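# Four arms set cable runway end onto bracket

## Task

Place the runway's far end so it rests well onto the bracket, seated between its lugs; then release it and move the robots away. It only counts if the runway stays there on its own, not because a robot is still holding it.

## Robot and tools

Setup: four identical i2rt Big YAM arms named arm1, arm2, arm3 and arm4. Each has six joints, a two-finger gripper and a wrist camera (arm1_cam_wrist to arm4_cam_wrist). A fixed room camera, cam_high, looks down on the scene. Fully stretched, a hand reaches about 1.0 m from its joint 1 axis. With joints 1 and 6 at 0 and the hand level and pointing ahead, the wrist camera rides on top of the hand and looks toward the fingertips. Joints move at different speeds, so the hand can sweep a wide path between two postures.

Frame: one shared scene frame, origin on the floor, +z up. The hand point is midway between the fingertips; the hand's z axis runs along the fingers, and the fingers open and close along its y axis. Robot foot poses are real but never printed. Camera calibration (K, distortion, T_world_to_cam mapping scene to camera, pos_world, all in metres and pixels of 896x504 images) is given per camera and may be slightly off; wrist camera poses are derived from reported joint angles, so joint errors add to their error.

Tools:
execute_actions(actions, cameras). actions is a list holding exactly one action, or empty. An action is an object keyed by robot name; under each name sits "joints", an object of absolute joint targets by name (not offsets). Allowed names and ranges: joint1_rad -2.879 to 2.879 (base yaw, positive counter-clockwise from above, 0 along the foot's facing); joint2_rad 0 to 3.141 (shoulder, 0 has the upper arm pointing back about level, positive raises it up and forward); joint3_rad 0 to 3.019 (elbow, 0 folded, positive opens); joint4_rad -1.692 to 1.57 (hand pitch, positive tips fingers up); joint5_rad -1.57 to 1.57 (hand side swing, positive to the arm's right); joint6_rad -2.094 to 2.094 (hand roll, positive clockwise viewed from behind the hand); gripper_m 0 to 0.093 metres of fingertip gap. Done tolerances: ±0.045, ±0.14, ±0.09, ±0.055, ±0.03, ±0.035 rad and ±0.003 m. All listed motions start together and may finish at different times; an action runs at most 15 s. Joints or arms you omit can still be driving toward earlier targets. An unknown key or out-of-range number rejects the whole call and nothing moves. cameras is a list of camera names or "all"; omitted or null gives all, [] gives none. An empty actions list just returns state and images.

wait(seconds): 0 to 10 s, commands nothing, returns state and images.
zoom_image(camera, region): region [x0, y0, x1, y1] in pixels of that camera's latest full image, at most 504 by 504.
finished_scene(scene): ends the current scene by number; irreversible, and the result says whether the goal was met. A reply with no tool call ends everything.

Reading results: each robot's joint_positions, joint torques (total drive output, with offset, scale and noise, nonzero even in free air), and images listed in the order of the "pictures" line. joint_status tells how each commanded motion ended: reached; "off_target" (stopped short, may still push); "contact_stop" or "time_out" (target dropped, holds where stopped, though a timed-out joint can keep a target up to 0.375, 0.375, 0.113, 0.225, 0.075, 0.3 rad from where it stands and keep pushing, shown in on_its_own); "not_followed" after a "joint command not followed" line (a self/inter-arm collision check blocked the arm's targets, usually with a "cause:" line; the gripper target still runs and the arm may retry the blocked targets later). on_its_own lists what the call did not command; its "held at" value is the held target, not the position. A tiny change from the current position may not move a joint. A joint carrying a load sinks. MOTOR HOT appears from 85 °C; at 100 °C an OVER-TEMPERATURE FAULT drops that whole arm and its gripper, and its joints show "limit_stop_at_motor_heat" (resend the target afterwards). A fault or stop in one call skips the rest of that reply's motion calls.

Cautions: arms keep pushing after contact and can push hard; to relieve a push, command the joint its reported position. Long hard pushing or holding a load heats motors, even while you think, since the simulation runs during your replies and robots hold the last command. A hard squeeze between two robots ends the run and a hard hit may; nothing in the state reports robot-to-robot contact, and the collision check ignores fingers, gripper housings and wrist cameras and can react late. Objects touching robots are fine. Loose objects may get brief nudges. Do not knock anything off the work area or to the floor, and avoid drops, slips, slams and hard hits. Grip force is about 50 to 62 N per pad, lower on some grippers. Faster robot motion is preferred. Finish by opening the grippers and backing the arms away so the runway rests on the bracket by itself, then call finished_scene.

Each tool is called by a JSON object that holds its "api" and its "payload", one argument or row to a line.

## Session

{"api": "execute_actions", "payload": {
  "actions": []
}}

Scene clock: 0.00 s.
Joint torques (N m, as the arm reports them, + toward a larger angle): no reading
arm1.joint_positions: joint1_rad=+0.094 joint2_rad=+0.599 joint3_rad=+1.372 joint4_rad=-1.446 joint5_rad=-0.253 joint6_rad=-0.249 gripper_m=+0.095
arm1.joint_status: not commanded
arm1.hand: x=-1.0268 y=-0.2688 z=+1.3000 quat_wxyz=(-0.283, +0.720, -0.532, -0.344) (m; scene frame)
arm2.joint_positions: joint1_rad=+0.316 joint2_rad=+0.556 joint3_rad=+1.432 joint4_rad=-1.227 joint5_rad=-0.283 joint6_rad=+0.200 gripper_m=+0.094
arm2.joint_status: not commanded
arm2.hand: x=-0.2024 y=+0.3322 z=+1.4172 quat_wxyz=(-0.540, -0.502, -0.643, +0.205) (m; scene frame)
arm3.joint_positions: joint1_rad=+0.245 joint2_rad=+0.540 joint3_rad=+1.419 joint4_rad=-1.506 joint5_rad=-0.049 joint6_rad=+0.072 gripper_m=+0.095
arm3.joint_status: not commanded
arm3.hand: x=+0.5451 y=-0.3895 z=+1.3056 quat_wxyz=(-0.217, +0.733, -0.501, -0.406) (m; scene frame)
arm4.joint_positions: joint1_rad=-0.007 joint2_rad=+0.560 joint3_rad=+1.435 joint4_rad=-1.202 joint5_rad=+0.014 joint6_rad=+0.091 gripper_m=+0.094
arm4.joint_status: not commanded
arm4.hand: x=+1.2463 y=+0.2851 z=+1.3983 quat_wxyz=(-0.448, -0.568, -0.583, +0.370) (m; scene frame)
pictures: arm1_cam_wrist, arm2_cam_wrist, arm3_cam_wrist, arm4_cam_wrist, cam_high
Images, in order (width x height): arm1_cam_wrist 896x504, arm2_cam_wrist 896x504, arm3_cam_wrist 896x504, arm4_cam_wrist 896x504, cam_high 896x504.

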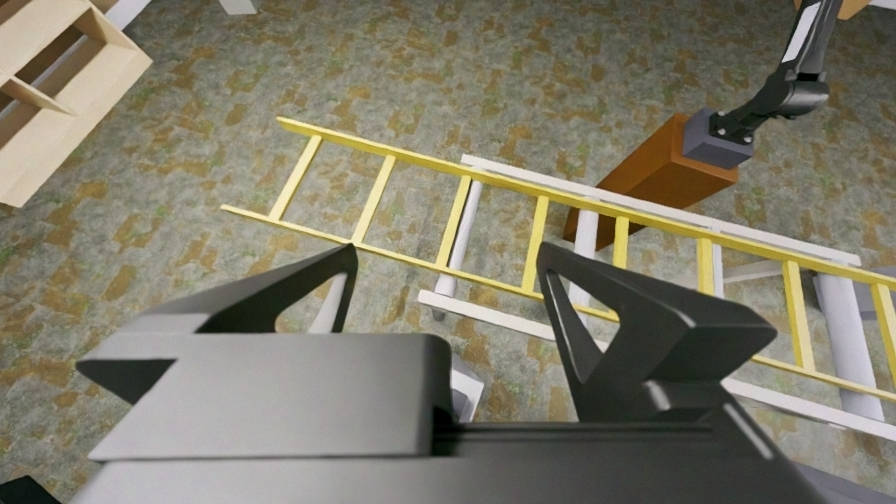

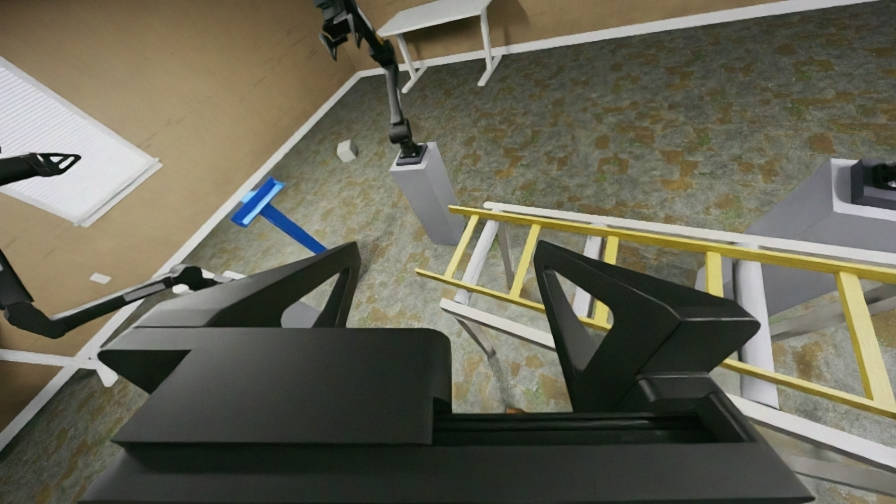

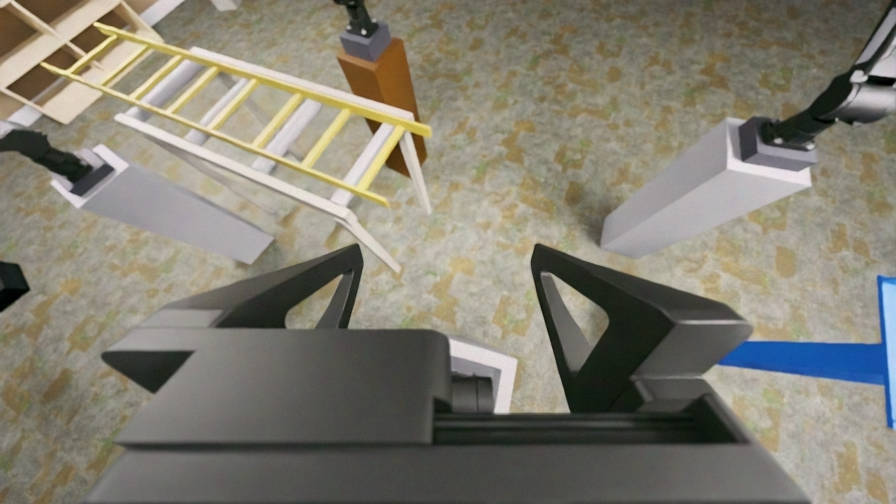

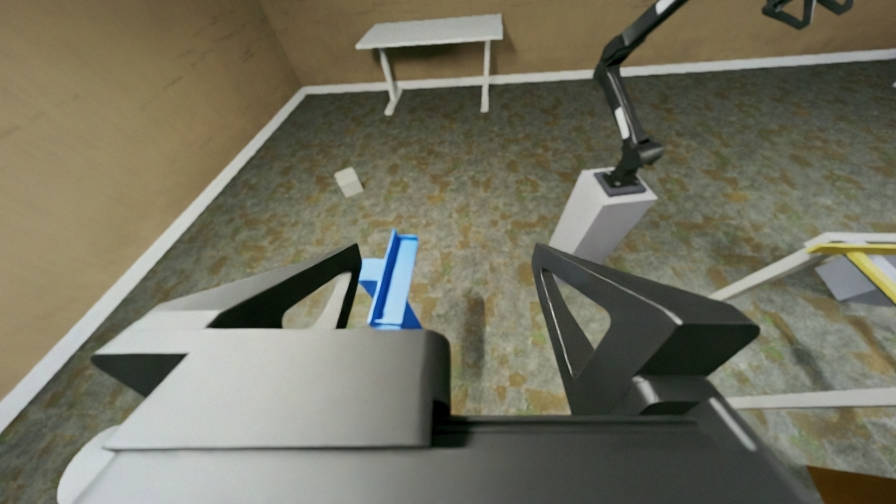

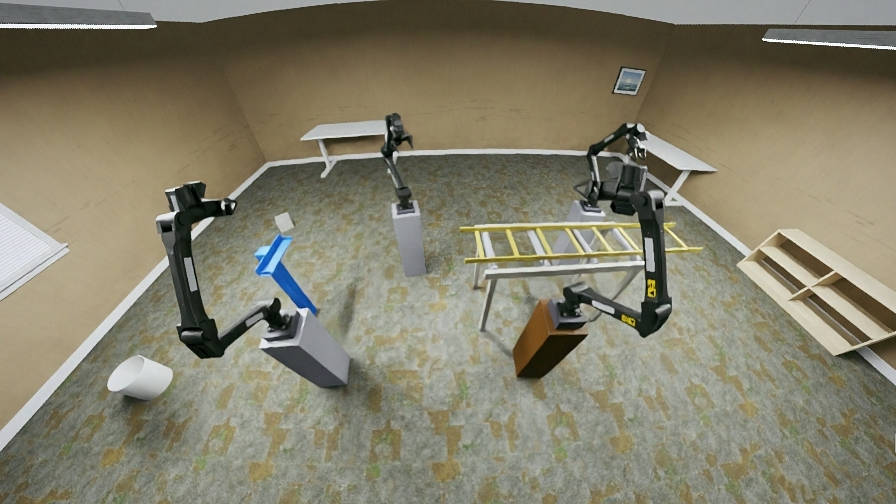

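{"api": "execute_actions", "payload": {
  "actions": [
    {"arm1":{"joints":{"joint1_rad":0,"joint2_rad":1.571,"joint3_rad":1.571,"joint4_rad":-1.571,"joint5_rad":0,"joint6_rad":0}},"arm2":{"joints":{"joint1_rad":0,"joint2_rad":1.571,"joint3_rad":1.571,"joint4_rad":-1.571,"joint5_rad":0,"joint6_rad":0}},"arm3":{"joints":{"joint1_rad":0,"joint2_rad":1.571,"joint3_rad":1.571,"joint4_rad":-1.571,"joint5_rad":0,"joint6_rad":0}},"arm4":{"joints":{"joint1_rad":0,"joint2_rad":1.571,"joint3_rad":1.571,"joint4_rad":-1.571,"joint5_rad":0,"joint6_rad":0}}}
  ],
  "cameras": []
}}

{"api": "execute_actions", "payload": {
  "actions": [
    {"arm1":{"joints":{"joint4_rad":-1.0}},"arm2":{"joints":{"joint3_rad":2.0}},"arm3":{"joints":{"joint1_rad":0.6,"joint2_rad":1.9,"joint3_rad":1.9}},"arm4":{"joints":{"joint1_rad":-0.5}}}
  ],
  "cameras": ["arm3_cam_wrist","arm4_cam_wrist"]
}}

Scene clock: 44.87 s.
Joint torques (N m, as the arm reports them, + toward a larger angle): arm1=[ -1.92 -12.13  12.73   0.37   0.11   0.21] | arm2=[ 0.9  -9.69 10.16 -0.27  0.17 -0.14] | arm3=[ -0.75 -15.87  10.8    0.23   0.12  -0.19] | arm4=[  1.05 -13.36   8.59  -0.45  -0.24  -0.2 ]
arm1.joint_positions: joint1_rad=+0.009 joint2_rad=+1.575 joint3_rad=+1.551 joint4_rad=-1.556 joint5_rad=-0.003 joint6_rad=-0.013 gripper_m=+0.095
arm1.joint_status: all done
arm1.hand: x=-0.9256 y=-0.0150 z=+1.0370 quat_wxyz=(+0.004, +0.654, -0.756, +0.001) (m; scene frame)
arm2.joint_positions: joint1_rad=+0.005 joint2_rad=+1.575 joint3_rad=+1.545 joint4_rad=-1.561 joint5_rad=-0.003 joint6_rad=+0.014 gripper_m=+0.094
arm2.joint_status: all done
arm2.hand: x=-0.3296 y=+0.0526 z=+1.0696 quat_wxyz=(+0.007, -0.734, -0.679, -0.008) (m; scene frame)
arm3.joint_positions: joint1_rad=+0.007 joint2_rad=+1.581 joint3_rad=+1.559 joint4_rad=-1.557 joint5_rad=-0.004 joint6_rad=+0.009 gripper_m=+0.095
arm3.joint_status: all done
arm3.hand: x=+0.5366 y=-0.0772 z=+1.0298 quat_wxyz=(+0.002, +0.765, -0.644, -0.004) (m; scene frame)
arm4.joint_positions: joint1_rad=-0.007 joint2_rad=+1.582 joint3_rad=+1.556 joint4_rad=-1.554 joint5_rad=+0.004 joint6_rad=+0.012 gripper_m=+0.094
arm4.joint_status: all done
arm4.hand: x=+1.2787 y=+0.0295 z=+1.0470 quat_wxyz=(+0.007, -0.666, -0.746, -0.001) (m; scene frame)
pictures: none
No camera images: the call's "cameras" was empty. Leave "cameras" out to get every camera's image.

Scene clock: 46.43 s.
Joint torques (N m, as the arm reports them, + toward a larger angle): arm1=[ -1.92 -13.07  13.72   2.88   0.1    0.2 ] | arm2=[ 0.54 -9.27 11.22  0.35  0.16 -0.15] | arm3=[ -0.52 -20.77  14.52   0.39  -0.03  -0.16] | arm4=[  1.45 -13.16   8.55  -0.49  -0.07  -0.17]
arm1.joint_positions: joint1_rad=+0.009 joint2_rad=+1.575 joint3_rad=+1.551 joint4_rad=-1.022 joint5_rad=-0.003 joint6_rad=-0.013 gripper_m=+0.095
arm1.joint_status: all done
arm1.hand: x=-0.9057 y=+0.1087 z=+1.0700 quat_wxyz=(-0.197, +0.632, -0.730, -0.168) (m; scene frame)
arm2.joint_positions: joint1_rad=+0.005 joint2_rad=+1.575 joint3_rad=+1.962 joint4_rad=-1.566 joint5_rad=-0.003 joint6_rad=+0.014 gripper_m=+0.094
arm2.joint_status: all done
arm2.hand: x=-0.3338 y=-0.0182 z=+1.2435 quat_wxyz=(-0.134, -0.720, -0.666, +0.140) (m; scene frame)
arm3.joint_positions: joint1_rad=+0.596 joint2_rad=+1.908 joint3_rad=+1.844 joint4_rad=-1.563 joint5_rad=+0.000 joint6_rad=+0.006 gripper_m=+0.095
arm3.joint_status: all done
arm3.hand: x=+0.2190 y=-0.1262 z=+0.9729 quat_wxyz=(+0.007, +0.919, -0.393, +0.021) (m; scene frame)
arm4.joint_positions: joint1_rad=-0.508 joint2_rad=+1.582 joint3_rad=+1.556 joint4_rad=-1.554 joint5_rad=+0.001 joint6_rad=+0.010 gripper_m=+0.094
arm4.joint_status: all done
arm4.hand: x=+1.0467 y=+0.0593 z=+1.0480 quat_wxyz=(+0.005, -0.830, -0.558, -0.003) (m; scene frame)
pictures: arm3_cam_wrist, arm4_cam_wrist
camera_calibration (this result's frames):
arm3_cam_wrist: T_world_to_cam=[[0.725402, 0.688322, 0.00230024, -0.0752935], [0.547994, -0.57953, 0.603198, -0.772671], [0.416527, -0.4363, -0.797588, 0.749979], [0, 0, 0, 1]] pos_world=[0.16565, -0.0687438, 1.06442]
arm4_cam_wrist: T_world_to_cam=[[-0.925569, 0.378497, 0.00789089, 0.934588], [0.311219, 0.748852, 0.585119, -0.978954], [0.215556, 0.544024, -0.810909, 0.714615], [0, 0, 0, 1]] pos_world=[1.01566, -0.00941454, 1.14492]
Images, in order (width x height): arm3_cam_wrist 896x504, arm4_cam_wrist 896x504.

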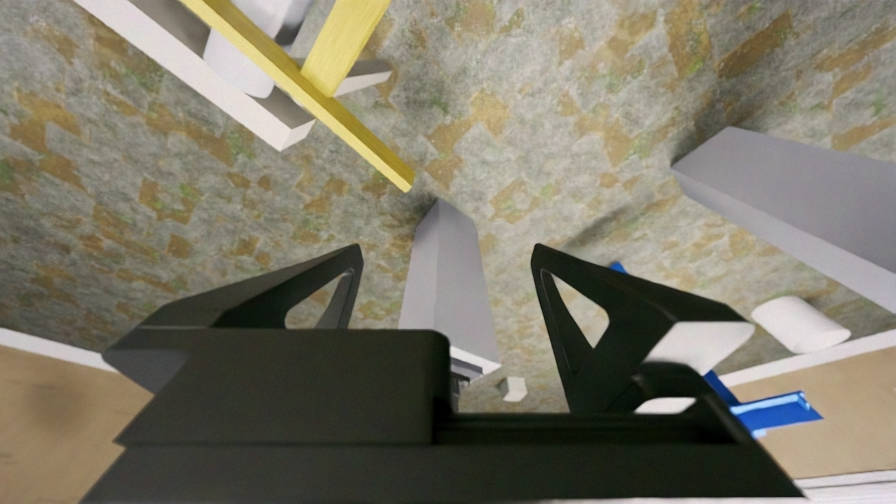

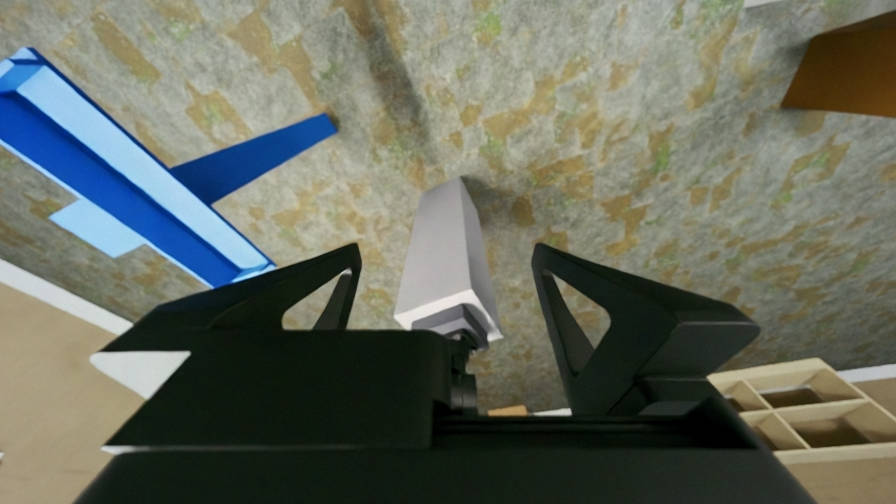

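{"api": "execute_actions", "payload": {
  "actions": [
    {"arm3":{"joints":{"joint1_rad":0.676,"joint2_rad":2.257,"joint3_rad":2.27,"joint4_rad":-1.56,"joint6_rad":0.84,"gripper_m":0.07}},"arm4":{"joints":{"joint1_rad":0.35}}}
  ],
  "cameras": ["arm3_cam_wrist","arm4_cam_wrist"]
}}

Scene clock: 93.43 s.
Joint torques (N m, as the arm reports them, + toward a larger angle): arm1=[ -1.91 -12.96  13.72   2.87   0.11   0.2 ] | arm2=[ 0.57 -9.93 11.27  0.42  0.15 -0.17] | arm3=[ -1.03 -25.48  14.51   0.81   0.05  -0.07] | arm4=[  0.3  -13.26   8.58  -0.48  -0.07  -0.17]
arm1.joint_positions: joint1_rad=+0.009 joint2_rad=+1.575 joint3_rad=+1.551 joint4_rad=-1.022 joint5_rad=-0.003 joint6_rad=-0.013 gripper_m=+0.095
arm1.joint_status: not commanded
arm1.hand: x=-0.9057 y=+0.1087 z=+1.0700 quat_wxyz=(-0.197, +0.632, -0.730, -0.168) (m; scene frame)
arm2.joint_positions: joint1_rad=+0.005 joint2_rad=+1.575 joint3_rad=+1.962 joint4_rad=-1.566 joint5_rad=-0.003 joint6_rad=+0.014 gripper_m=+0.094
arm2.joint_status: not commanded
arm2.hand: x=-0.3338 y=-0.0182 z=+1.2435 quat_wxyz=(-0.134, -0.720, -0.666, +0.140) (m; scene frame)
arm3.joint_positions: joint1_rad=+0.684 joint2_rad=+2.265 joint3_rad=+2.215 joint4_rad=-1.563 joint5_rad=+0.000 joint6_rad=+0.831 gripper_m=+0.070
arm3.joint_status: all done
arm3.hand: x=+0.1011 y=-0.0914 z=+0.8913 quat_wxyz=(-0.003, +0.716, -0.697, +0.015) (m; scene frame)
arm4.joint_positions: joint1_rad=+0.356 joint2_rad=+1.582 joint3_rad=+1.556 joint4_rad=-1.554 joint5_rad=+0.001 joint6_rad=+0.010 gripper_m=+0.094
arm4.joint_status: all done
arm4.hand: x=+1.4424 y=+0.0809 z=+1.0464 quat_wxyz=(+0.007, -0.520, -0.854, -0.002) (m; scene frame)
pictures: arm3_cam_wrist, arm4_cam_wrist
camera_calibration (this result's frames):
arm3_cam_wrist: T_world_to_cam=[[0.999426, 0.0231032, 0.0247823, -0.122104], [0.0043461, -0.81283, 0.582485, -0.586593], [0.033601, -0.582043, -0.812463, 0.78791], [0, 0, 0, 1]] pos_world=[0.0981086, -0.0153815, 0.984856]
arm4_cam_wrist: T_world_to_cam=[[-0.888879, -0.458106, 0.00564455, 1.30974], [-0.367613, 0.720535, 0.587954, -0.138876], [-0.273413, 0.520545, -0.808875, 1.32128], [0, 0, 0, 1]] pos_world=[1.4744, 0.0122789, 1.14301]
Images, in order (width x height): arm3_cam_wrist 896x504, arm4_cam_wrist 896x504.

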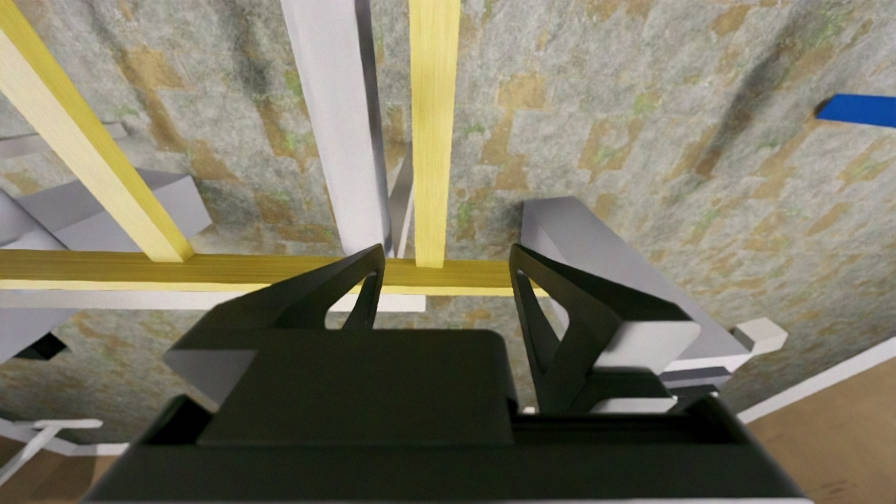

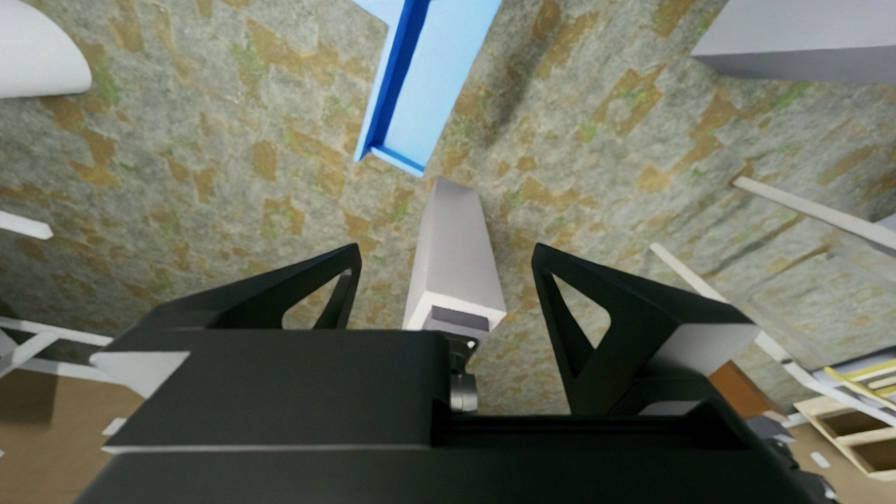

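{"api": "execute_actions", "payload": {
  "actions": [
    {"arm3":{"joints":{"joint2_rad":2.294,"joint3_rad":2.14,"joint4_rad":-1.355}},"arm4":{"joints":{"joint1_rad":-0.5}}}
  ],
  "cameras": ["arm3_cam_wrist"]
}}

Scene clock: 111.13 s.
Joint torques (N m, as the arm reports them, + toward a larger angle): arm1=[ -1.92 -13.06  13.72   2.88   0.1    0.2 ] | arm2=[ 0.53 -9.7  11.28  0.38  0.17 -0.13] | arm3=[ -1.1  -25.42   9.02   1.49   0.06  -0.05] | arm4=[  0.93 -13.26   8.58  -0.44  -0.08  -0.17]
arm1.joint_positions: joint1_rad=+0.009 joint2_rad=+1.575 joint3_rad=+1.551 joint4_rad=-1.022 joint5_rad=-0.003 joint6_rad=-0.013 gripper_m=+0.095
arm1.joint_status: not commanded
arm1.hand: x=-0.9057 y=+0.1087 z=+1.0700 quat_wxyz=(-0.197, +0.632, -0.730, -0.168) (m; scene frame)
arm2.joint_positions: joint1_rad=+0.005 joint2_rad=+1.575 joint3_rad=+1.962 joint4_rad=-1.566 joint5_rad=-0.003 joint6_rad=+0.014 gripper_m=+0.094
arm2.joint_status: not commanded
arm2.hand: x=-0.3338 y=-0.0182 z=+1.2435 quat_wxyz=(-0.134, -0.720, -0.666, +0.140) (m; scene frame)
arm3.joint_positions: joint1_rad=+0.684 joint2_rad=+2.294 joint3_rad=+2.148 joint4_rad=-1.371 joint5_rad=+0.000 joint6_rad=+0.832 gripper_m=+0.070
arm3.joint_status: all done
arm3.hand: x=+0.0802 y=-0.0731 z=+0.8470 quat_wxyz=(+0.000, +0.716, -0.697, -0.033) (m; scene frame)
arm4.joint_positions: joint1_rad=-0.506 joint2_rad=+1.582 joint3_rad=+1.556 joint4_rad=-1.554 joint5_rad=+0.001 joint6_rad=+0.010 gripper_m=+0.094
arm4.joint_status: all done
arm4.hand: x=+1.0474 y=+0.0590 z=+1.0480 quat_wxyz=(+0.005, -0.829, -0.559, -0.003) (m; scene frame)
pictures: arm3_cam_wrist
camera_calibration (this result's frames):
arm3_cam_wrist: T_world_to_cam=[[0.998605, 0.0234524, -0.0473082, -0.0393564], [0.0449235, -0.848187, 0.527789, -0.505286], [-0.0277482, -0.529178, -0.848057, 0.802208], [0, 0, 0, 1]] pos_world=[0.0842605, -0.00314221, 0.945141]
Images, in order (width x height): arm3_cam_wrist 896x504.

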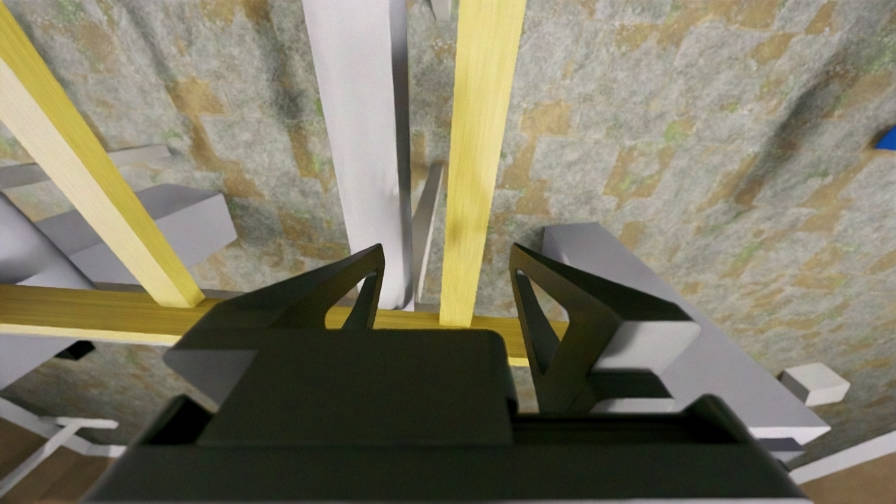

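{"api": "execute_actions", "payload": {
  "actions": [
    {"arm3":{"joints":{"joint2_rad":2.30,"joint3_rad":2.078,"joint4_rad":-1.34}}}
  ],
  "cameras": ["arm3_cam_wrist"]
}}

Scene clock: 114.93 s.
Joint torques (N m, as the arm reports them, + toward a larger angle): arm1=[ -1.9  -13.    13.71   2.88   0.11   0.2 ] | arm2=[ 0.5  -9.72 11.28  0.5   0.15 -0.14] | arm3=[ -1.09 -24.98   8.86   1.35   0.06  -0.05] | arm4=[  0.97 -13.2    8.55  -0.46  -0.07  -0.17]
arm1.joint_positions: joint1_rad=+0.009 joint2_rad=+1.575 joint3_rad=+1.551 joint4_rad=-1.022 joint5_rad=-0.003 joint6_rad=-0.013 gripper_m=+0.095
arm1.joint_status: not commanded
arm1.hand: x=-0.9057 y=+0.1087 z=+1.0700 quat_wxyz=(-0.197, +0.632, -0.730, -0.168) (m; scene frame)
arm2.joint_positions: joint1_rad=+0.005 joint2_rad=+1.575 joint3_rad=+1.962 joint4_rad=-1.566 joint5_rad=-0.003 joint6_rad=+0.014 gripper_m=+0.094
arm2.joint_status: not commanded
arm2.hand: x=-0.3338 y=-0.0182 z=+1.2435 quat_wxyz=(-0.134, -0.720, -0.666, +0.140) (m; scene frame)
arm3.joint_positions: joint1_rad=+0.684 joint2_rad=+2.299 joint3_rad=+2.085 joint4_rad=-1.354 joint5_rad=+0.000 joint6_rad=+0.832 gripper_m=+0.070
arm3.joint_status: all done
arm3.hand: x=+0.0921 y=-0.0832 z=+0.8196 quat_wxyz=(-0.001, +0.716, -0.698, -0.008) (m; scene frame)
arm4.joint_positions: joint1_rad=-0.506 joint2_rad=+1.582 joint3_rad=+1.556 joint4_rad=-1.554 joint5_rad=+0.001 joint6_rad=+0.010 gripper_m=+0.094
arm4.joint_status: not commanded
arm4.hand: x=+1.0474 y=+0.0590 z=+1.0480 quat_wxyz=(+0.005, -0.829, -0.559, -0.003) (m; scene frame)
pictures: arm3_cam_wrist
camera_calibration (this result's frames):
arm3_cam_wrist: T_world_to_cam=[[0.999704, 0.0223, -0.00971671, -0.083256], [0.0239322, -0.830189, 0.556968, -0.520405], [0.00435366, -0.557036, -0.830477, 0.754268], [0, 0, 0, 1]] pos_world=[0.092402, -0.0100238, 0.915442]
Images, in order (width x height): arm3_cam_wrist 896x504.

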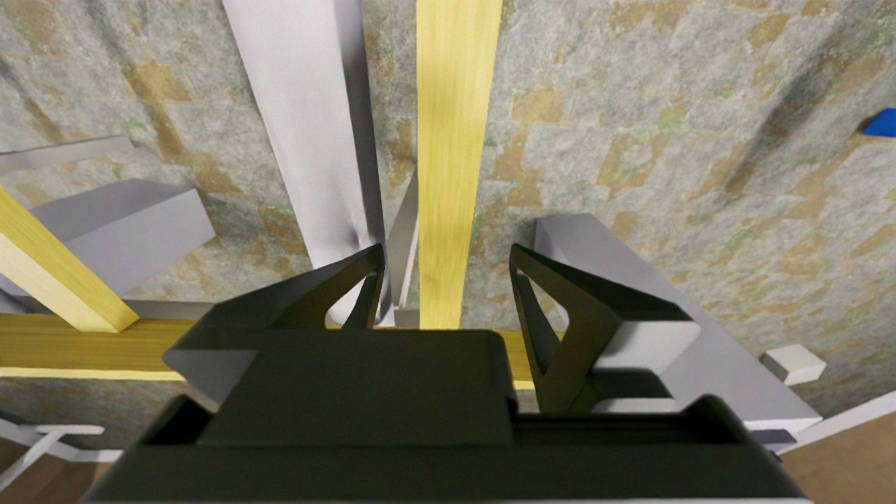

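{"api": "execute_actions", "payload": {
  "actions": [
    {"arm3":{"joints":{"joint2_rad":2.306,"joint3_rad":2.038,"joint4_rad":-1.296}}}
  ],
  "cameras": []
}}

{"api": "execute_actions", "payload": {
  "actions": [
    {"arm3":{"joints":{"gripper_m":0.0}}}
  ],
  "cameras": ["arm3_cam_wrist"]
}}

Scene clock: 123.13 s.
Joint torques (N m, as the arm reports them, + toward a larger angle): arm1=[ -1.88 -13.03  13.71   2.88   0.11   0.2 ] | arm2=[ 0.11 -9.51 11.25  0.46  0.14 -0.14] | arm3=[ -1.06 -24.51   8.59   1.38   0.05  -0.05] | arm4=[  0.87 -13.22   8.55  -0.48  -0.07  -0.17]
arm1.joint_positions: joint1_rad=+0.009 joint2_rad=+1.575 joint3_rad=+1.551 joint4_rad=-1.022 joint5_rad=-0.003 joint6_rad=-0.013 gripper_m=+0.095
arm1.joint_status: not commanded
arm1.hand: x=-0.9057 y=+0.1087 z=+1.0700 quat_wxyz=(-0.197, +0.632, -0.730, -0.168) (m; scene frame)
arm2.joint_positions: joint1_rad=+0.005 joint2_rad=+1.575 joint3_rad=+1.962 joint4_rad=-1.566 joint5_rad=-0.003 joint6_rad=+0.014 gripper_m=+0.094
arm2.joint_status: not commanded
arm2.hand: x=-0.3338 y=-0.0182 z=+1.2435 quat_wxyz=(-0.134, -0.720, -0.666, +0.140) (m; scene frame)
arm3.joint_positions: joint1_rad=+0.684 joint2_rad=+2.301 joint3_rad=+2.047 joint4_rad=-1.311 joint5_rad=+0.000 joint6_rad=+0.832 gripper_m=+0.070
arm3.joint_status: all done
arm3.hand: x=+0.0939 y=-0.0847 z=+0.8037 quat_wxyz=(-0.001, +0.716, -0.698, -0.009) (m; scene frame)
arm4.joint_positions: joint1_rad=-0.506 joint2_rad=+1.582 joint3_rad=+1.556 joint4_rad=-1.554 joint5_rad=+0.001 joint6_rad=+0.010 gripper_m=+0.094
arm4.joint_status: not commanded
arm4.hand: x=+1.0474 y=+0.0590 z=+1.0480 quat_wxyz=(+0.005, -0.829, -0.559, -0.003) (m; scene frame)
pictures: none
No camera images: the call's "cameras" was empty. Leave "cameras" out to get every camera's image.

Scene clock: 123.80 s.
Joint torques (N m, as the arm reports them, + toward a larger angle): arm1=[ -1.9  -13.03  13.72   2.87   0.1    0.2 ] | arm2=[ 0.9  -9.86 11.32  0.55  0.17 -0.16] | arm3=[ -1.2  -24.6    8.64   0.95   0.34  -0.26] | arm4=[  1.   -13.27   8.58  -0.44  -0.07  -0.16]
arm1.joint_positions: joint1_rad=+0.009 joint2_rad=+1.575 joint3_rad=+1.551 joint4_rad=-1.022 joint5_rad=-0.003 joint6_rad=-0.013 gripper_m=+0.095
arm1.joint_status: not commanded
arm1.hand: x=-0.9057 y=+0.1087 z=+1.0700 quat_wxyz=(-0.197, +0.632, -0.730, -0.168) (m; scene frame)
arm2.joint_positions: joint1_rad=+0.005 joint2_rad=+1.575 joint3_rad=+1.962 joint4_rad=-1.566 joint5_rad=-0.003 joint6_rad=+0.014 gripper_m=+0.094
arm2.joint_status: not commanded
arm2.hand: x=-0.3338 y=-0.0182 z=+1.2435 quat_wxyz=(-0.134, -0.720, -0.666, +0.140) (m; scene frame)
arm3.joint_positions: joint1_rad=+0.686 joint2_rad=+2.302 joint3_rad=+2.047 joint4_rad=-1.300 joint5_rad=-0.006 joint6_rad=+0.856 gripper_m=+0.025
arm3.joint_status: gripper_m off_target (ended at +0.025, target +0.000)
arm3.hand: x=+0.0905 y=-0.0848 z=+0.8029 quat_wxyz=(+0.002, +0.708, -0.706, -0.014) (m; scene frame)
arm4.joint_positions: joint1_rad=-0.506 joint2_rad=+1.582 joint3_rad=+1.556 joint4_rad=-1.554 joint5_rad=+0.001 joint6_rad=+0.010 gripper_m=+0.094
arm4.joint_status: not commanded
arm4.hand: x=+1.0474 y=+0.0590 z=+1.0480 quat_wxyz=(+0.005, -0.829, -0.559, -0.003) (m; scene frame)
pictures: arm3_cam_wrist
camera_calibration (this result's frames):
arm3_cam_wrist: T_world_to_cam=[[0.999742, -0.000359089, -0.0227087, -0.0732862], [0.01229, -0.832278, 0.554223, -0.509281], [-0.019099, -0.554359, -0.832059, 0.743092], [0, 0, 0, 1]] pos_world=[0.0937187, -0.0119503, 0.898887]
Images, in order (width x height): arm3_cam_wrist 896x504.

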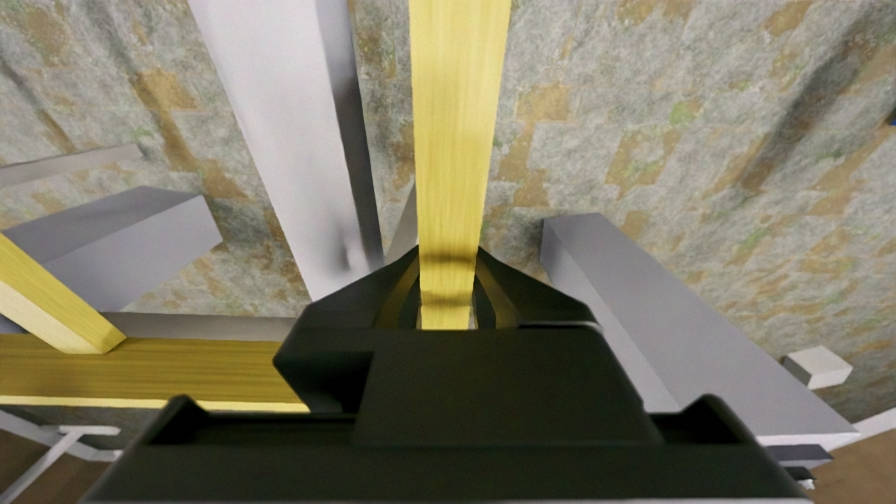

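{"api": "execute_actions", "payload": {
  "actions": [
    {"arm3":{"joints":{"joint1_rad":0.57,"joint2_rad":2.08,"joint3_rad":1.689,"joint4_rad":-1.165,"joint6_rad":0.738}}}
  ],
  "cameras": ["cam_high","arm3_cam_wrist"]
}}

Scene clock: 133.60 s.
Joint torques (N m, as the arm reports them, + toward a larger angle): arm1=[ -1.91 -13.05  13.72   2.87   0.11   0.2 ] | arm2=[ 0.63 -9.83 11.28  0.44  0.17 -0.14] | arm3=[  0.45 -22.34  11.17   0.88   0.26  -0.26] | arm4=[  1.03 -13.32   8.6   -0.45  -0.08  -0.17]
arm1.joint_positions: joint1_rad=+0.009 joint2_rad=+1.575 joint3_rad=+1.551 joint4_rad=-1.022 joint5_rad=-0.003 joint6_rad=-0.013 gripper_m=+0.095
arm1.joint_status: not commanded
arm1.hand: x=-0.9057 y=+0.1087 z=+1.0700 quat_wxyz=(-0.197, +0.632, -0.730, -0.168) (m; scene frame)
arm2.joint_positions: joint1_rad=+0.005 joint2_rad=+1.575 joint3_rad=+1.962 joint4_rad=-1.566 joint5_rad=-0.003 joint6_rad=+0.014 gripper_m=+0.094
arm2.joint_status: not commanded
arm2.hand: x=-0.3338 y=-0.0182 z=+1.2435 quat_wxyz=(-0.134, -0.720, -0.666, +0.140) (m; scene frame)
arm3.joint_positions: joint1_rad=+0.559 joint2_rad=+2.087 joint3_rad=+1.662 joint4_rad=-1.169 joint5_rad=-0.005 joint6_rad=+0.754 gripper_m=+0.025
arm3.joint_status: all done
arm3.hand: x=+0.2122 y=-0.0866 z=+0.8005 quat_wxyz=(+0.001, +0.699, -0.715, +0.006) (m; scene frame)
arm4.joint_positions: joint1_rad=-0.506 joint2_rad=+1.582 joint3_rad=+1.556 joint4_rad=-1.554 joint5_rad=+0.001 joint6_rad=+0.010 gripper_m=+0.094
arm4.joint_status: not commanded
arm4.hand: x=+1.0474 y=+0.0590 z=+1.0480 quat_wxyz=(+0.005, -0.829, -0.559, -0.003) (m; scene frame)
pictures: arm3_cam_wrist, cam_high
camera_calibration (this result's frames):
arm3_cam_wrist: T_world_to_cam=[[0.99963, -0.0266344, 0.00552213, -0.219858], [-0.0249571, -0.817334, 0.575623, -0.518917], [-0.0108179, -0.575548, -0.817697, 0.727314], [0, 0, 0, 1]] pos_world=[0.214694, -0.0113806, 0.894637]
Images, in order (width x height): arm3_cam_wrist 896x504, cam_high 896x504.

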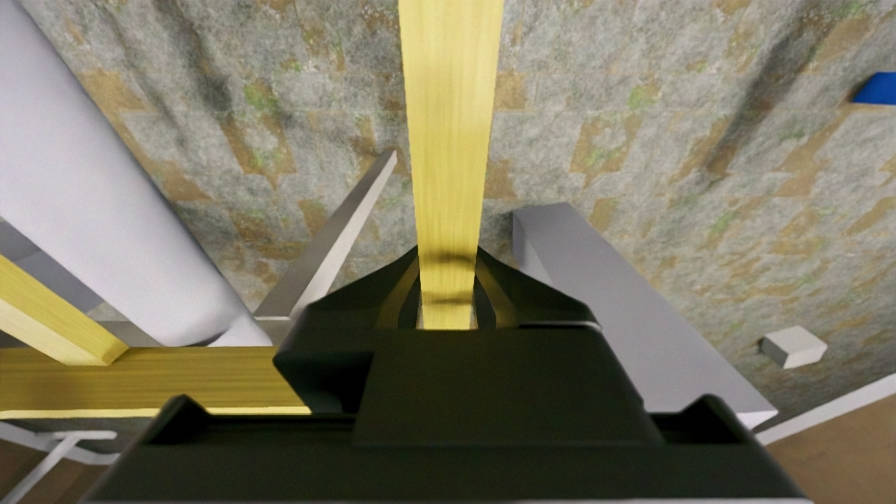

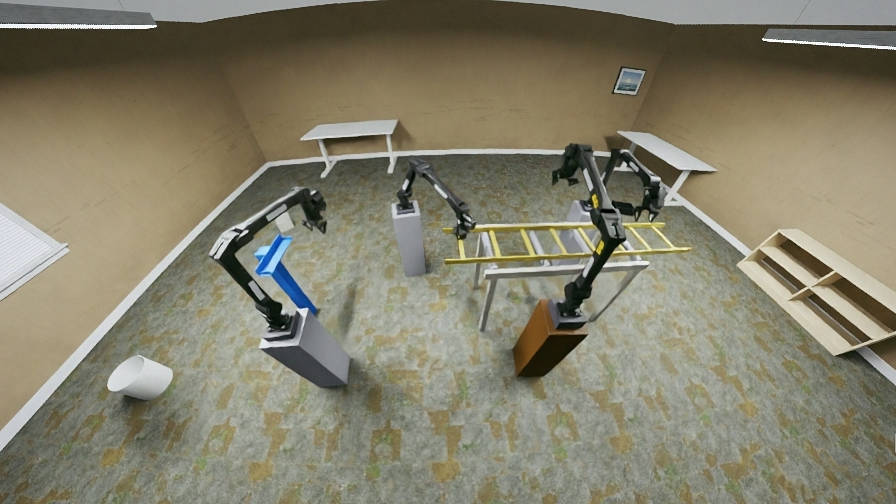

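{"api": "execute_actions", "payload": {
  "actions": [
    {"arm3":{"joints":{"joint1_rad":0.407,"joint2_rad":1.91,"joint3_rad":1.43,"joint4_rad":-1.06,"joint6_rad":0.55}}}
  ],
  "cameras": []
}}

{"api": "execute_actions", "payload": {
  "actions": [
    {"arm3":{"joints":{"joint1_rad":0.162,"joint2_rad":1.772,"joint3_rad":1.22,"joint4_rad":-0.99,"joint6_rad":0.305}}}
  ],
  "cameras": []
}}

{"api": "execute_actions", "payload": {
  "actions": [
    {"arm3":{"joints":{"joint1_rad":-0.168,"joint2_rad":1.714,"joint3_rad":1.135,"joint4_rad":-0.965,"joint6_rad":-0.025}}}
  ],
  "cameras": ["cam_high","arm3_cam_wrist"]
}}

Scene clock: 139.83 s.
Joint torques (N m, as the arm reports them, + toward a larger angle): arm1=[ -1.98 -13.04  13.72   2.88   0.1    0.2 ] | arm2=[  0.68 -10.48  11.32   0.52   0.15  -0.12] | arm3=[  0.24 -20.28  11.76   1.07   0.23  -0.48] | arm4=[  1.04 -13.17   8.59  -0.44  -0.07  -0.17]
arm1.joint_positions: joint1_rad=+0.009 joint2_rad=+1.575 joint3_rad=+1.551 joint4_rad=-1.022 joint5_rad=-0.003 joint6_rad=-0.013 gripper_m=+0.095
arm1.joint_status: not commanded
arm1.hand: x=-0.9057 y=+0.1087 z=+1.0700 quat_wxyz=(-0.197, +0.632, -0.730, -0.168) (m; scene frame)
arm2.joint_positions: joint1_rad=+0.005 joint2_rad=+1.575 joint3_rad=+1.962 joint4_rad=-1.566 joint5_rad=-0.003 joint6_rad=+0.014 gripper_m=+0.094
arm2.joint_status: not commanded
arm2.hand: x=-0.3338 y=-0.0182 z=+1.2435 quat_wxyz=(-0.134, -0.720, -0.666, +0.140) (m; scene frame)
arm3.joint_positions: joint1_rad=+0.398 joint2_rad=+1.925 joint3_rad=+1.392 joint4_rad=-1.068 joint5_rad=-0.004 joint6_rad=+0.592 gripper_m=+0.025
arm3.joint_status: joint6_rad off_target (ended at +0.592, target +0.550); the others done
arm3.hand: x=+0.3288 y=-0.0878 z=+0.7988 quat_wxyz=(+0.004, +0.700, -0.714, +0.009) (m; scene frame)
arm4.joint_positions: joint1_rad=-0.506 joint2_rad=+1.582 joint3_rad=+1.556 joint4_rad=-1.554 joint5_rad=+0.001 joint6_rad=+0.010 gripper_m=+0.094
arm4.joint_status: not commanded
arm4.hand: x=+1.0474 y=+0.0590 z=+1.0480 quat_wxyz=(+0.005, -0.829, -0.559, -0.003) (m; scene frame)
pictures: none
No camera images: the call's "cameras" was empty. Leave "cameras" out to get every camera's image.

Scene clock: 141.57 s.
Joint torques (N m, as the arm reports them, + toward a larger angle): arm1=[ -1.91 -13.01  13.71   2.89   0.11   0.2 ] | arm2=[ 0.62 -9.6  11.37  0.45  0.16 -0.13] | arm3=[ -0.26 -17.96  11.55   0.61   0.22  -0.54] | arm4=[  1.   -13.11   8.54  -0.46  -0.08  -0.17]
arm1.joint_positions: joint1_rad=+0.009 joint2_rad=+1.575 joint3_rad=+1.551 joint4_rad=-1.022 joint5_rad=-0.003 joint6_rad=-0.013 gripper_m=+0.095
arm1.joint_status: not commanded
arm1.hand: x=-0.9057 y=+0.1087 z=+1.0700 quat_wxyz=(-0.197, +0.632, -0.730, -0.168) (m; scene frame)
arm2.joint_positions: joint1_rad=+0.005 joint2_rad=+1.575 joint3_rad=+1.962 joint4_rad=-1.566 joint5_rad=-0.003 joint6_rad=+0.014 gripper_m=+0.094
arm2.joint_status: not commanded
arm2.hand: x=-0.3338 y=-0.0182 z=+1.2435 quat_wxyz=(-0.134, -0.720, -0.666, +0.140) (m; scene frame)
arm3.joint_positions: joint1_rad=+0.161 joint2_rad=+1.790 joint3_rad=+1.180 joint4_rad=-0.987 joint5_rad=-0.005 joint6_rad=+0.354 gripper_m=+0.025
arm3.joint_status: joint6_rad off_target (ended at +0.354, target +0.305); the others done
arm3.hand: x=+0.4630 y=-0.0896 z=+0.7969 quat_wxyz=(+0.006, +0.700, -0.714, +0.005) (m; scene frame)
arm4.joint_positions: joint1_rad=-0.506 joint2_rad=+1.582 joint3_rad=+1.556 joint4_rad=-1.554 joint5_rad=+0.001 joint6_rad=+0.010 gripper_m=+0.094
arm4.joint_status: not commanded
arm4.hand: x=+1.0474 y=+0.0590 z=+1.0480 quat_wxyz=(+0.005, -0.829, -0.559, -0.003) (m; scene frame)
pictures: none
No camera images: the call's "cameras" was empty. Leave "cameras" out to get every camera's image.

Scene clock: 143.50 s.
Joint torques (N m, as the arm reports them, + toward a larger angle): arm1=[ -1.93 -13.02  13.71   2.9    0.1    0.2 ] | arm2=[ 0.7  -9.78 11.29  0.5   0.15 -0.15] | arm3=[ -1.21 -18.26   9.51   1.21   0.09  -0.6 ] | arm4=[  0.93 -13.3    8.57  -0.45  -0.08  -0.17]
arm1.joint_positions: joint1_rad=+0.009 joint2_rad=+1.575 joint3_rad=+1.551 joint4_rad=-1.022 joint5_rad=-0.003 joint6_rad=-0.013 gripper_m=+0.095
arm1.joint_status: not commanded
arm1.hand: x=-0.9057 y=+0.1087 z=+1.0700 quat_wxyz=(-0.197, +0.632, -0.730, -0.168) (m; scene frame)
arm2.joint_positions: joint1_rad=+0.005 joint2_rad=+1.575 joint3_rad=+1.962 joint4_rad=-1.566 joint5_rad=-0.003 joint6_rad=+0.014 gripper_m=+0.094
arm2.joint_status: not commanded
arm2.hand: x=-0.3338 y=-0.0182 z=+1.2435 quat_wxyz=(-0.134, -0.720, -0.666, +0.140) (m; scene frame)
arm3.joint_positions: joint1_rad=-0.155 joint2_rad=+1.744 joint3_rad=+1.117 joint4_rad=-0.977 joint5_rad=-0.003 joint6_rad=+0.031 gripper_m=+0.025
arm3.joint_status: joint6_rad off_target (ended at +0.031, target -0.025); the others done
arm3.hand: x=+0.6118 y=-0.0853 z=+0.7968 quat_wxyz=(+0.011, +0.703, -0.711, +0.005) (m; scene frame)
arm4.joint_positions: joint1_rad=-0.506 joint2_rad=+1.582 joint3_rad=+1.556 joint4_rad=-1.554 joint5_rad=+0.001 joint6_rad=+0.010 gripper_m=+0.094
arm4.joint_status: not commanded
arm4.hand: x=+1.0474 y=+0.0590 z=+1.0480 quat_wxyz=(+0.005, -0.829, -0.559, -0.003) (m; scene frame)
pictures: arm3_cam_wrist, cam_high
camera_calibration (this result's frames):
arm3_cam_wrist: T_world_to_cam=[[0.99982, -0.0167326, -0.00898399, -0.60701], [-0.00828232, -0.809841, 0.586591, -0.52407], [-0.0170908, -0.586411, -0.809834, 0.726085], [0, 0, 0, 1]] pos_world=[0.614969, -0.00878633, 0.889969]
Images, in order (width x height): arm3_cam_wrist 896x504, cam_high 896x504.

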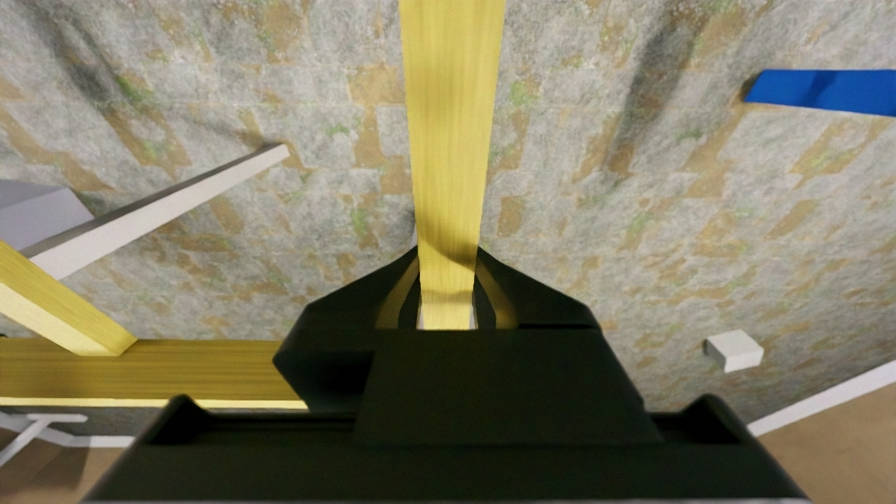

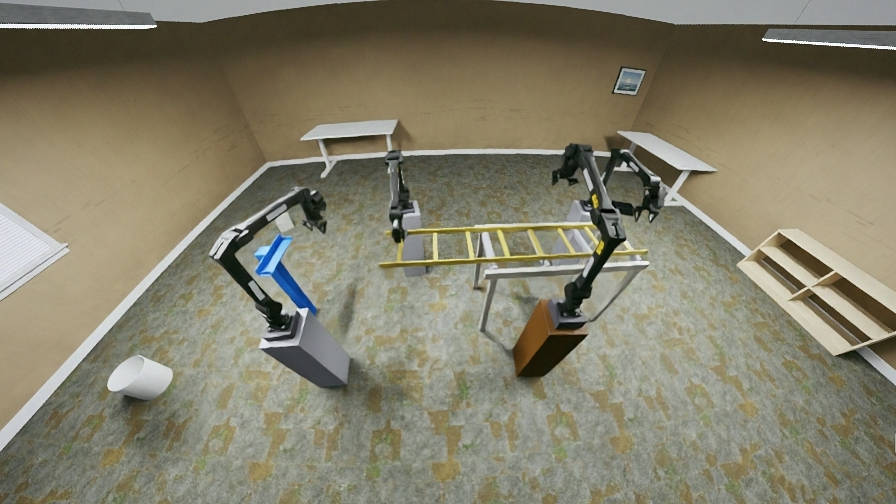

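{"api": "execute_actions", "payload": {
  "actions": [
    {"arm3":{"joints":{"joint1_rad":-0.355,"joint2_rad":1.735,"joint3_rad":1.18,"joint4_rad":-0.965,"joint6_rad":-0.19}},"arm4":{"joints":{"joint1_rad":-0.7,"joint6_rad":-0.853,"gripper_m":0.07}}}
  ],
  "cameras": []
}}

{"api": "execute_actions", "payload": {
  "actions": [
    {"arm3":{"joints":{"gripper_m":0.07}}}
  ],
  "cameras": []
}}

{"api": "execute_actions", "payload": {
  "actions": [
    {"arm3":{"joints":{"joint2_rad":1.3,"joint3_rad":1.5,"joint4_rad":-1.3}}}
  ],
  "cameras": []
}}

{"api": "execute_actions", "payload": {
  "actions": [
    {"arm3":{"joints":{"joint1_rad":0.5}},"arm4":{"joints":{"joint1_rad":-0.974,"joint2_rad":2.27,"joint3_rad":2.20,"joint4_rad":-1.46}}}
  ],
  "cameras": ["cam_high","arm4_cam_wrist"]
}}

Scene clock: 159.57 s.
Joint torques (N m, as the arm reports them, + toward a larger angle): arm1=[ -1.89 -13.03  13.72   2.86   0.11   0.2 ] | arm2=[  0.44 -10.06  11.4    0.54   0.15  -0.16] | arm3=[  0.36 -17.56  12.02   1.12  -0.38  -0.26] | arm4=[  0.97 -13.19   8.56  -0.5   -0.15  -0.2 ]
arm1.joint_positions: joint1_rad=+0.009 joint2_rad=+1.575 joint3_rad=+1.551 joint4_rad=-1.022 joint5_rad=-0.003 joint6_rad=-0.013 gripper_m=+0.095
arm1.joint_status: not commanded
arm1.hand: x=-0.9057 y=+0.1087 z=+1.0700 quat_wxyz=(-0.197, +0.632, -0.730, -0.168) (m; scene frame)
arm2.joint_positions: joint1_rad=+0.005 joint2_rad=+1.575 joint3_rad=+1.962 joint4_rad=-1.566 joint5_rad=-0.003 joint6_rad=+0.014 gripper_m=+0.094
arm2.joint_status: not commanded
arm2.hand: x=-0.3338 y=-0.0182 z=+1.2435 quat_wxyz=(-0.134, -0.720, -0.666, +0.140) (m; scene frame)
arm3.joint_positions: joint1_rad=-0.363 joint2_rad=+1.755 joint3_rad=+1.134 joint4_rad=-0.974 joint5_rad=+0.006 joint6_rad=-0.173 gripper_m=+0.025
arm3.joint_status: all done
arm3.hand: x=+0.7089 y=-0.0862 z=+0.7966 quat_wxyz=(+0.007, +0.701, -0.713, +0.004) (m; scene frame)
arm4.joint_positions: joint1_rad=-0.706 joint2_rad=+1.582 joint3_rad=+1.556 joint4_rad=-1.554 joint5_rad=+0.001 joint6_rad=-0.841 gripper_m=+0.070
arm4.joint_status: all done
arm4.hand: x=+0.9634 y=+0.1022 z=+1.0485 quat_wxyz=(+0.003, -0.607, -0.795, -0.004) (m; scene frame)
pictures: none
No camera images: the call's "cameras" was empty. Leave "cameras" out to get every camera's image.

Scene clock: 160.23 s.
Joint torques (N m, as the arm reports them, + toward a larger angle): arm1=[ -1.92 -13.08  13.71   2.88   0.11   0.21] | arm2=[ 0.48 -9.88 11.21  0.48  0.17 -0.17] | arm3=[  0.26 -16.54  11.94   1.14  -0.3   -0.17] | arm4=[  0.85 -13.14   8.52  -0.5   -0.15  -0.19]
arm1.joint_positions: joint1_rad=+0.009 joint2_rad=+1.575 joint3_rad=+1.551 joint4_rad=-1.022 joint5_rad=-0.003 joint6_rad=-0.013 gripper_m=+0.095
arm1.joint_status: not commanded
arm1.hand: x=-0.9057 y=+0.1087 z=+1.0700 quat_wxyz=(-0.197, +0.632, -0.730, -0.168) (m; scene frame)
arm2.joint_positions: joint1_rad=+0.005 joint2_rad=+1.575 joint3_rad=+1.962 joint4_rad=-1.566 joint5_rad=-0.003 joint6_rad=+0.014 gripper_m=+0.094
arm2.joint_status: not commanded
arm2.hand: x=-0.3338 y=-0.0182 z=+1.2435 quat_wxyz=(-0.134, -0.720, -0.666, +0.140) (m; scene frame)
arm3.joint_positions: joint1_rad=-0.363 joint2_rad=+1.744 joint3_rad=+1.136 joint4_rad=-0.974 joint5_rad=+0.004 joint6_rad=-0.181 gripper_m=+0.070
arm3.joint_status: all done
arm3.hand: x=+0.7090 y=-0.0842 z=+0.8021 quat_wxyz=(+0.002, +0.704, -0.710, -0.001) (m; scene frame)
arm4.joint_positions: joint1_rad=-0.706 joint2_rad=+1.582 joint3_rad=+1.556 joint4_rad=-1.554 joint5_rad=+0.001 joint6_rad=-0.841 gripper_m=+0.070
arm4.joint_status: not commanded
arm4.hand: x=+0.9634 y=+0.1022 z=+1.0485 quat_wxyz=(+0.003, -0.607, -0.795, -0.004) (m; scene frame)
pictures: none
No camera images: the call's "cameras" was empty. Leave "cameras" out to get every camera's image.

Scene clock: 161.87 s.
Joint torques (N m, as the arm reports them, + toward a larger angle): arm1=[ -1.9  -13.05  13.72   2.88   0.11   0.2 ] | arm2=[ 0.42 -9.97 11.23  0.5   0.14 -0.16] | arm3=[  0.35 -12.13  11.42   0.96  -0.29  -0.18] | arm4=[  1.02 -13.18   8.56  -0.47  -0.15  -0.2 ]
arm1.joint_positions: joint1_rad=+0.009 joint2_rad=+1.575 joint3_rad=+1.551 joint4_rad=-1.022 joint5_rad=-0.003 joint6_rad=-0.013 gripper_m=+0.095
arm1.joint_status: not commanded
arm1.hand: x=-0.9057 y=+0.1087 z=+1.0700 quat_wxyz=(-0.197, +0.632, -0.730, -0.168) (m; scene frame)
arm2.joint_positions: joint1_rad=+0.005 joint2_rad=+1.575 joint3_rad=+1.962 joint4_rad=-1.566 joint5_rad=-0.003 joint6_rad=+0.014 gripper_m=+0.094
arm2.joint_status: not commanded
arm2.hand: x=-0.3338 y=-0.0182 z=+1.2435 quat_wxyz=(-0.134, -0.720, -0.666, +0.140) (m; scene frame)
arm3.joint_positions: joint1_rad=-0.363 joint2_rad=+1.308 joint3_rad=+1.488 joint4_rad=-1.286 joint5_rad=+0.004 joint6_rad=-0.181 gripper_m=+0.070
arm3.joint_status: all done
arm3.hand: x=+0.7131 y=-0.0775 z=+1.1368 quat_wxyz=(-0.193, +0.683, -0.691, -0.134) (m; scene frame)
arm4.joint_positions: joint1_rad=-0.706 joint2_rad=+1.582 joint3_rad=+1.556 joint4_rad=-1.554 joint5_rad=+0.001 joint6_rad=-0.841 gripper_m=+0.070
arm4.joint_status: not commanded
arm4.hand: x=+0.9634 y=+0.1022 z=+1.0485 quat_wxyz=(+0.003, -0.607, -0.795, -0.004) (m; scene frame)
pictures: none
No camera images: the call's "cameras" was empty. Leave "cameras" out to get every camera's image.

Scene clock: 163.43 s.
Joint torques (N m, as the arm reports them, + toward a larger angle): arm1=[ -1.9  -13.03  13.71   2.88   0.11   0.21] | arm2=[  0.62 -10.07  11.26   0.53   0.14  -0.14] | arm3=[ -0.26 -11.99  11.45   0.97  -0.13  -0.17] | arm4=[  0.58 -23.53  10.85   0.37  -0.13  -0.18]
arm1.joint_positions: joint1_rad=+0.009 joint2_rad=+1.575 joint3_rad=+1.551 joint4_rad=-1.022 joint5_rad=-0.003 joint6_rad=-0.013 gripper_m=+0.095
arm1.joint_status: not commanded
arm1.hand: x=-0.9057 y=+0.1087 z=+1.0700 quat_wxyz=(-0.197, +0.632, -0.730, -0.168) (m; scene frame)
arm2.joint_positions: joint1_rad=+0.005 joint2_rad=+1.575 joint3_rad=+1.962 joint4_rad=-1.566 joint5_rad=-0.003 joint6_rad=+0.014 gripper_m=+0.094
arm2.joint_status: not commanded
arm2.hand: x=-0.3338 y=-0.0182 z=+1.2435 quat_wxyz=(-0.134, -0.720, -0.666, +0.140) (m; scene frame)
arm3.joint_positions: joint1_rad=+0.501 joint2_rad=+1.308 joint3_rad=+1.488 joint4_rad=-1.286 joint5_rad=+0.001 joint6_rad=-0.183 gripper_m=+0.070
arm3.joint_status: all done
arm3.hand: x=+0.3262 y=-0.1723 z=+1.1382 quat_wxyz=(-0.123, +0.911, -0.339, -0.202) (m; scene frame)
arm4.joint_positions: joint1_rad=-0.974 joint2_rad=+2.297 joint3_rad=+2.151 joint4_rad=-1.471 joint5_rad=+0.001 joint6_rad=-0.843 gripper_m=+0.070
arm4.joint_status: all done
arm4.hand: x=+0.7046 y=+0.0404 z=+0.8644 quat_wxyz=(+0.001, -0.707, -0.707, -0.022) (m; scene frame)
pictures: arm4_cam_wrist, cam_high
camera_calibration (this result's frames):
arm4_cam_wrist: T_world_to_cam=[[-0.999626, 0.0019139, -0.027294, 0.724345], [-0.0149635, 0.796912, 0.60391, -0.539219], [0.0229067, 0.604092, -0.796585, 0.770636], [0, 0, 0, 1]] pos_world=[0.698352, -0.0372114, 0.959287]
Images, in order (width x height): arm4_cam_wrist 896x504, cam_high 896x504.

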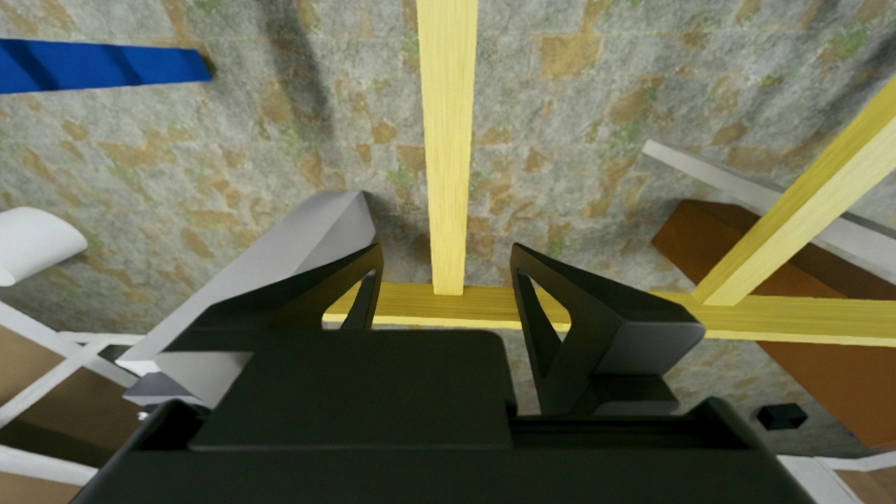

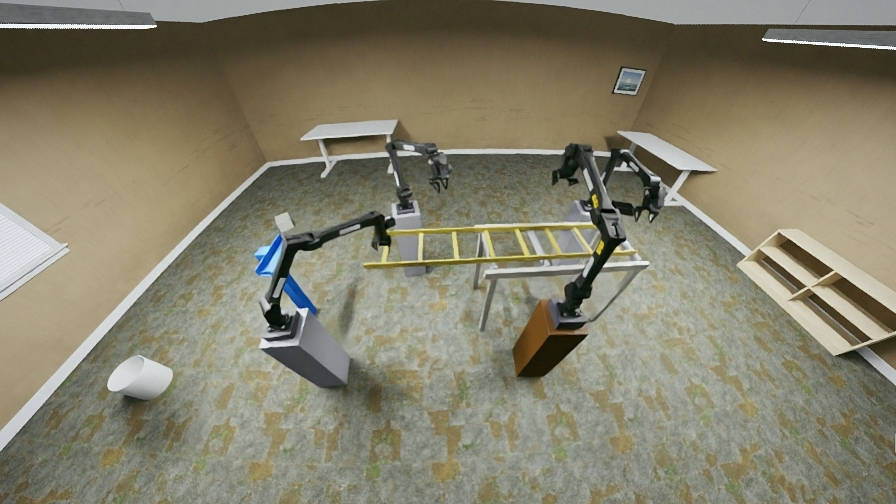

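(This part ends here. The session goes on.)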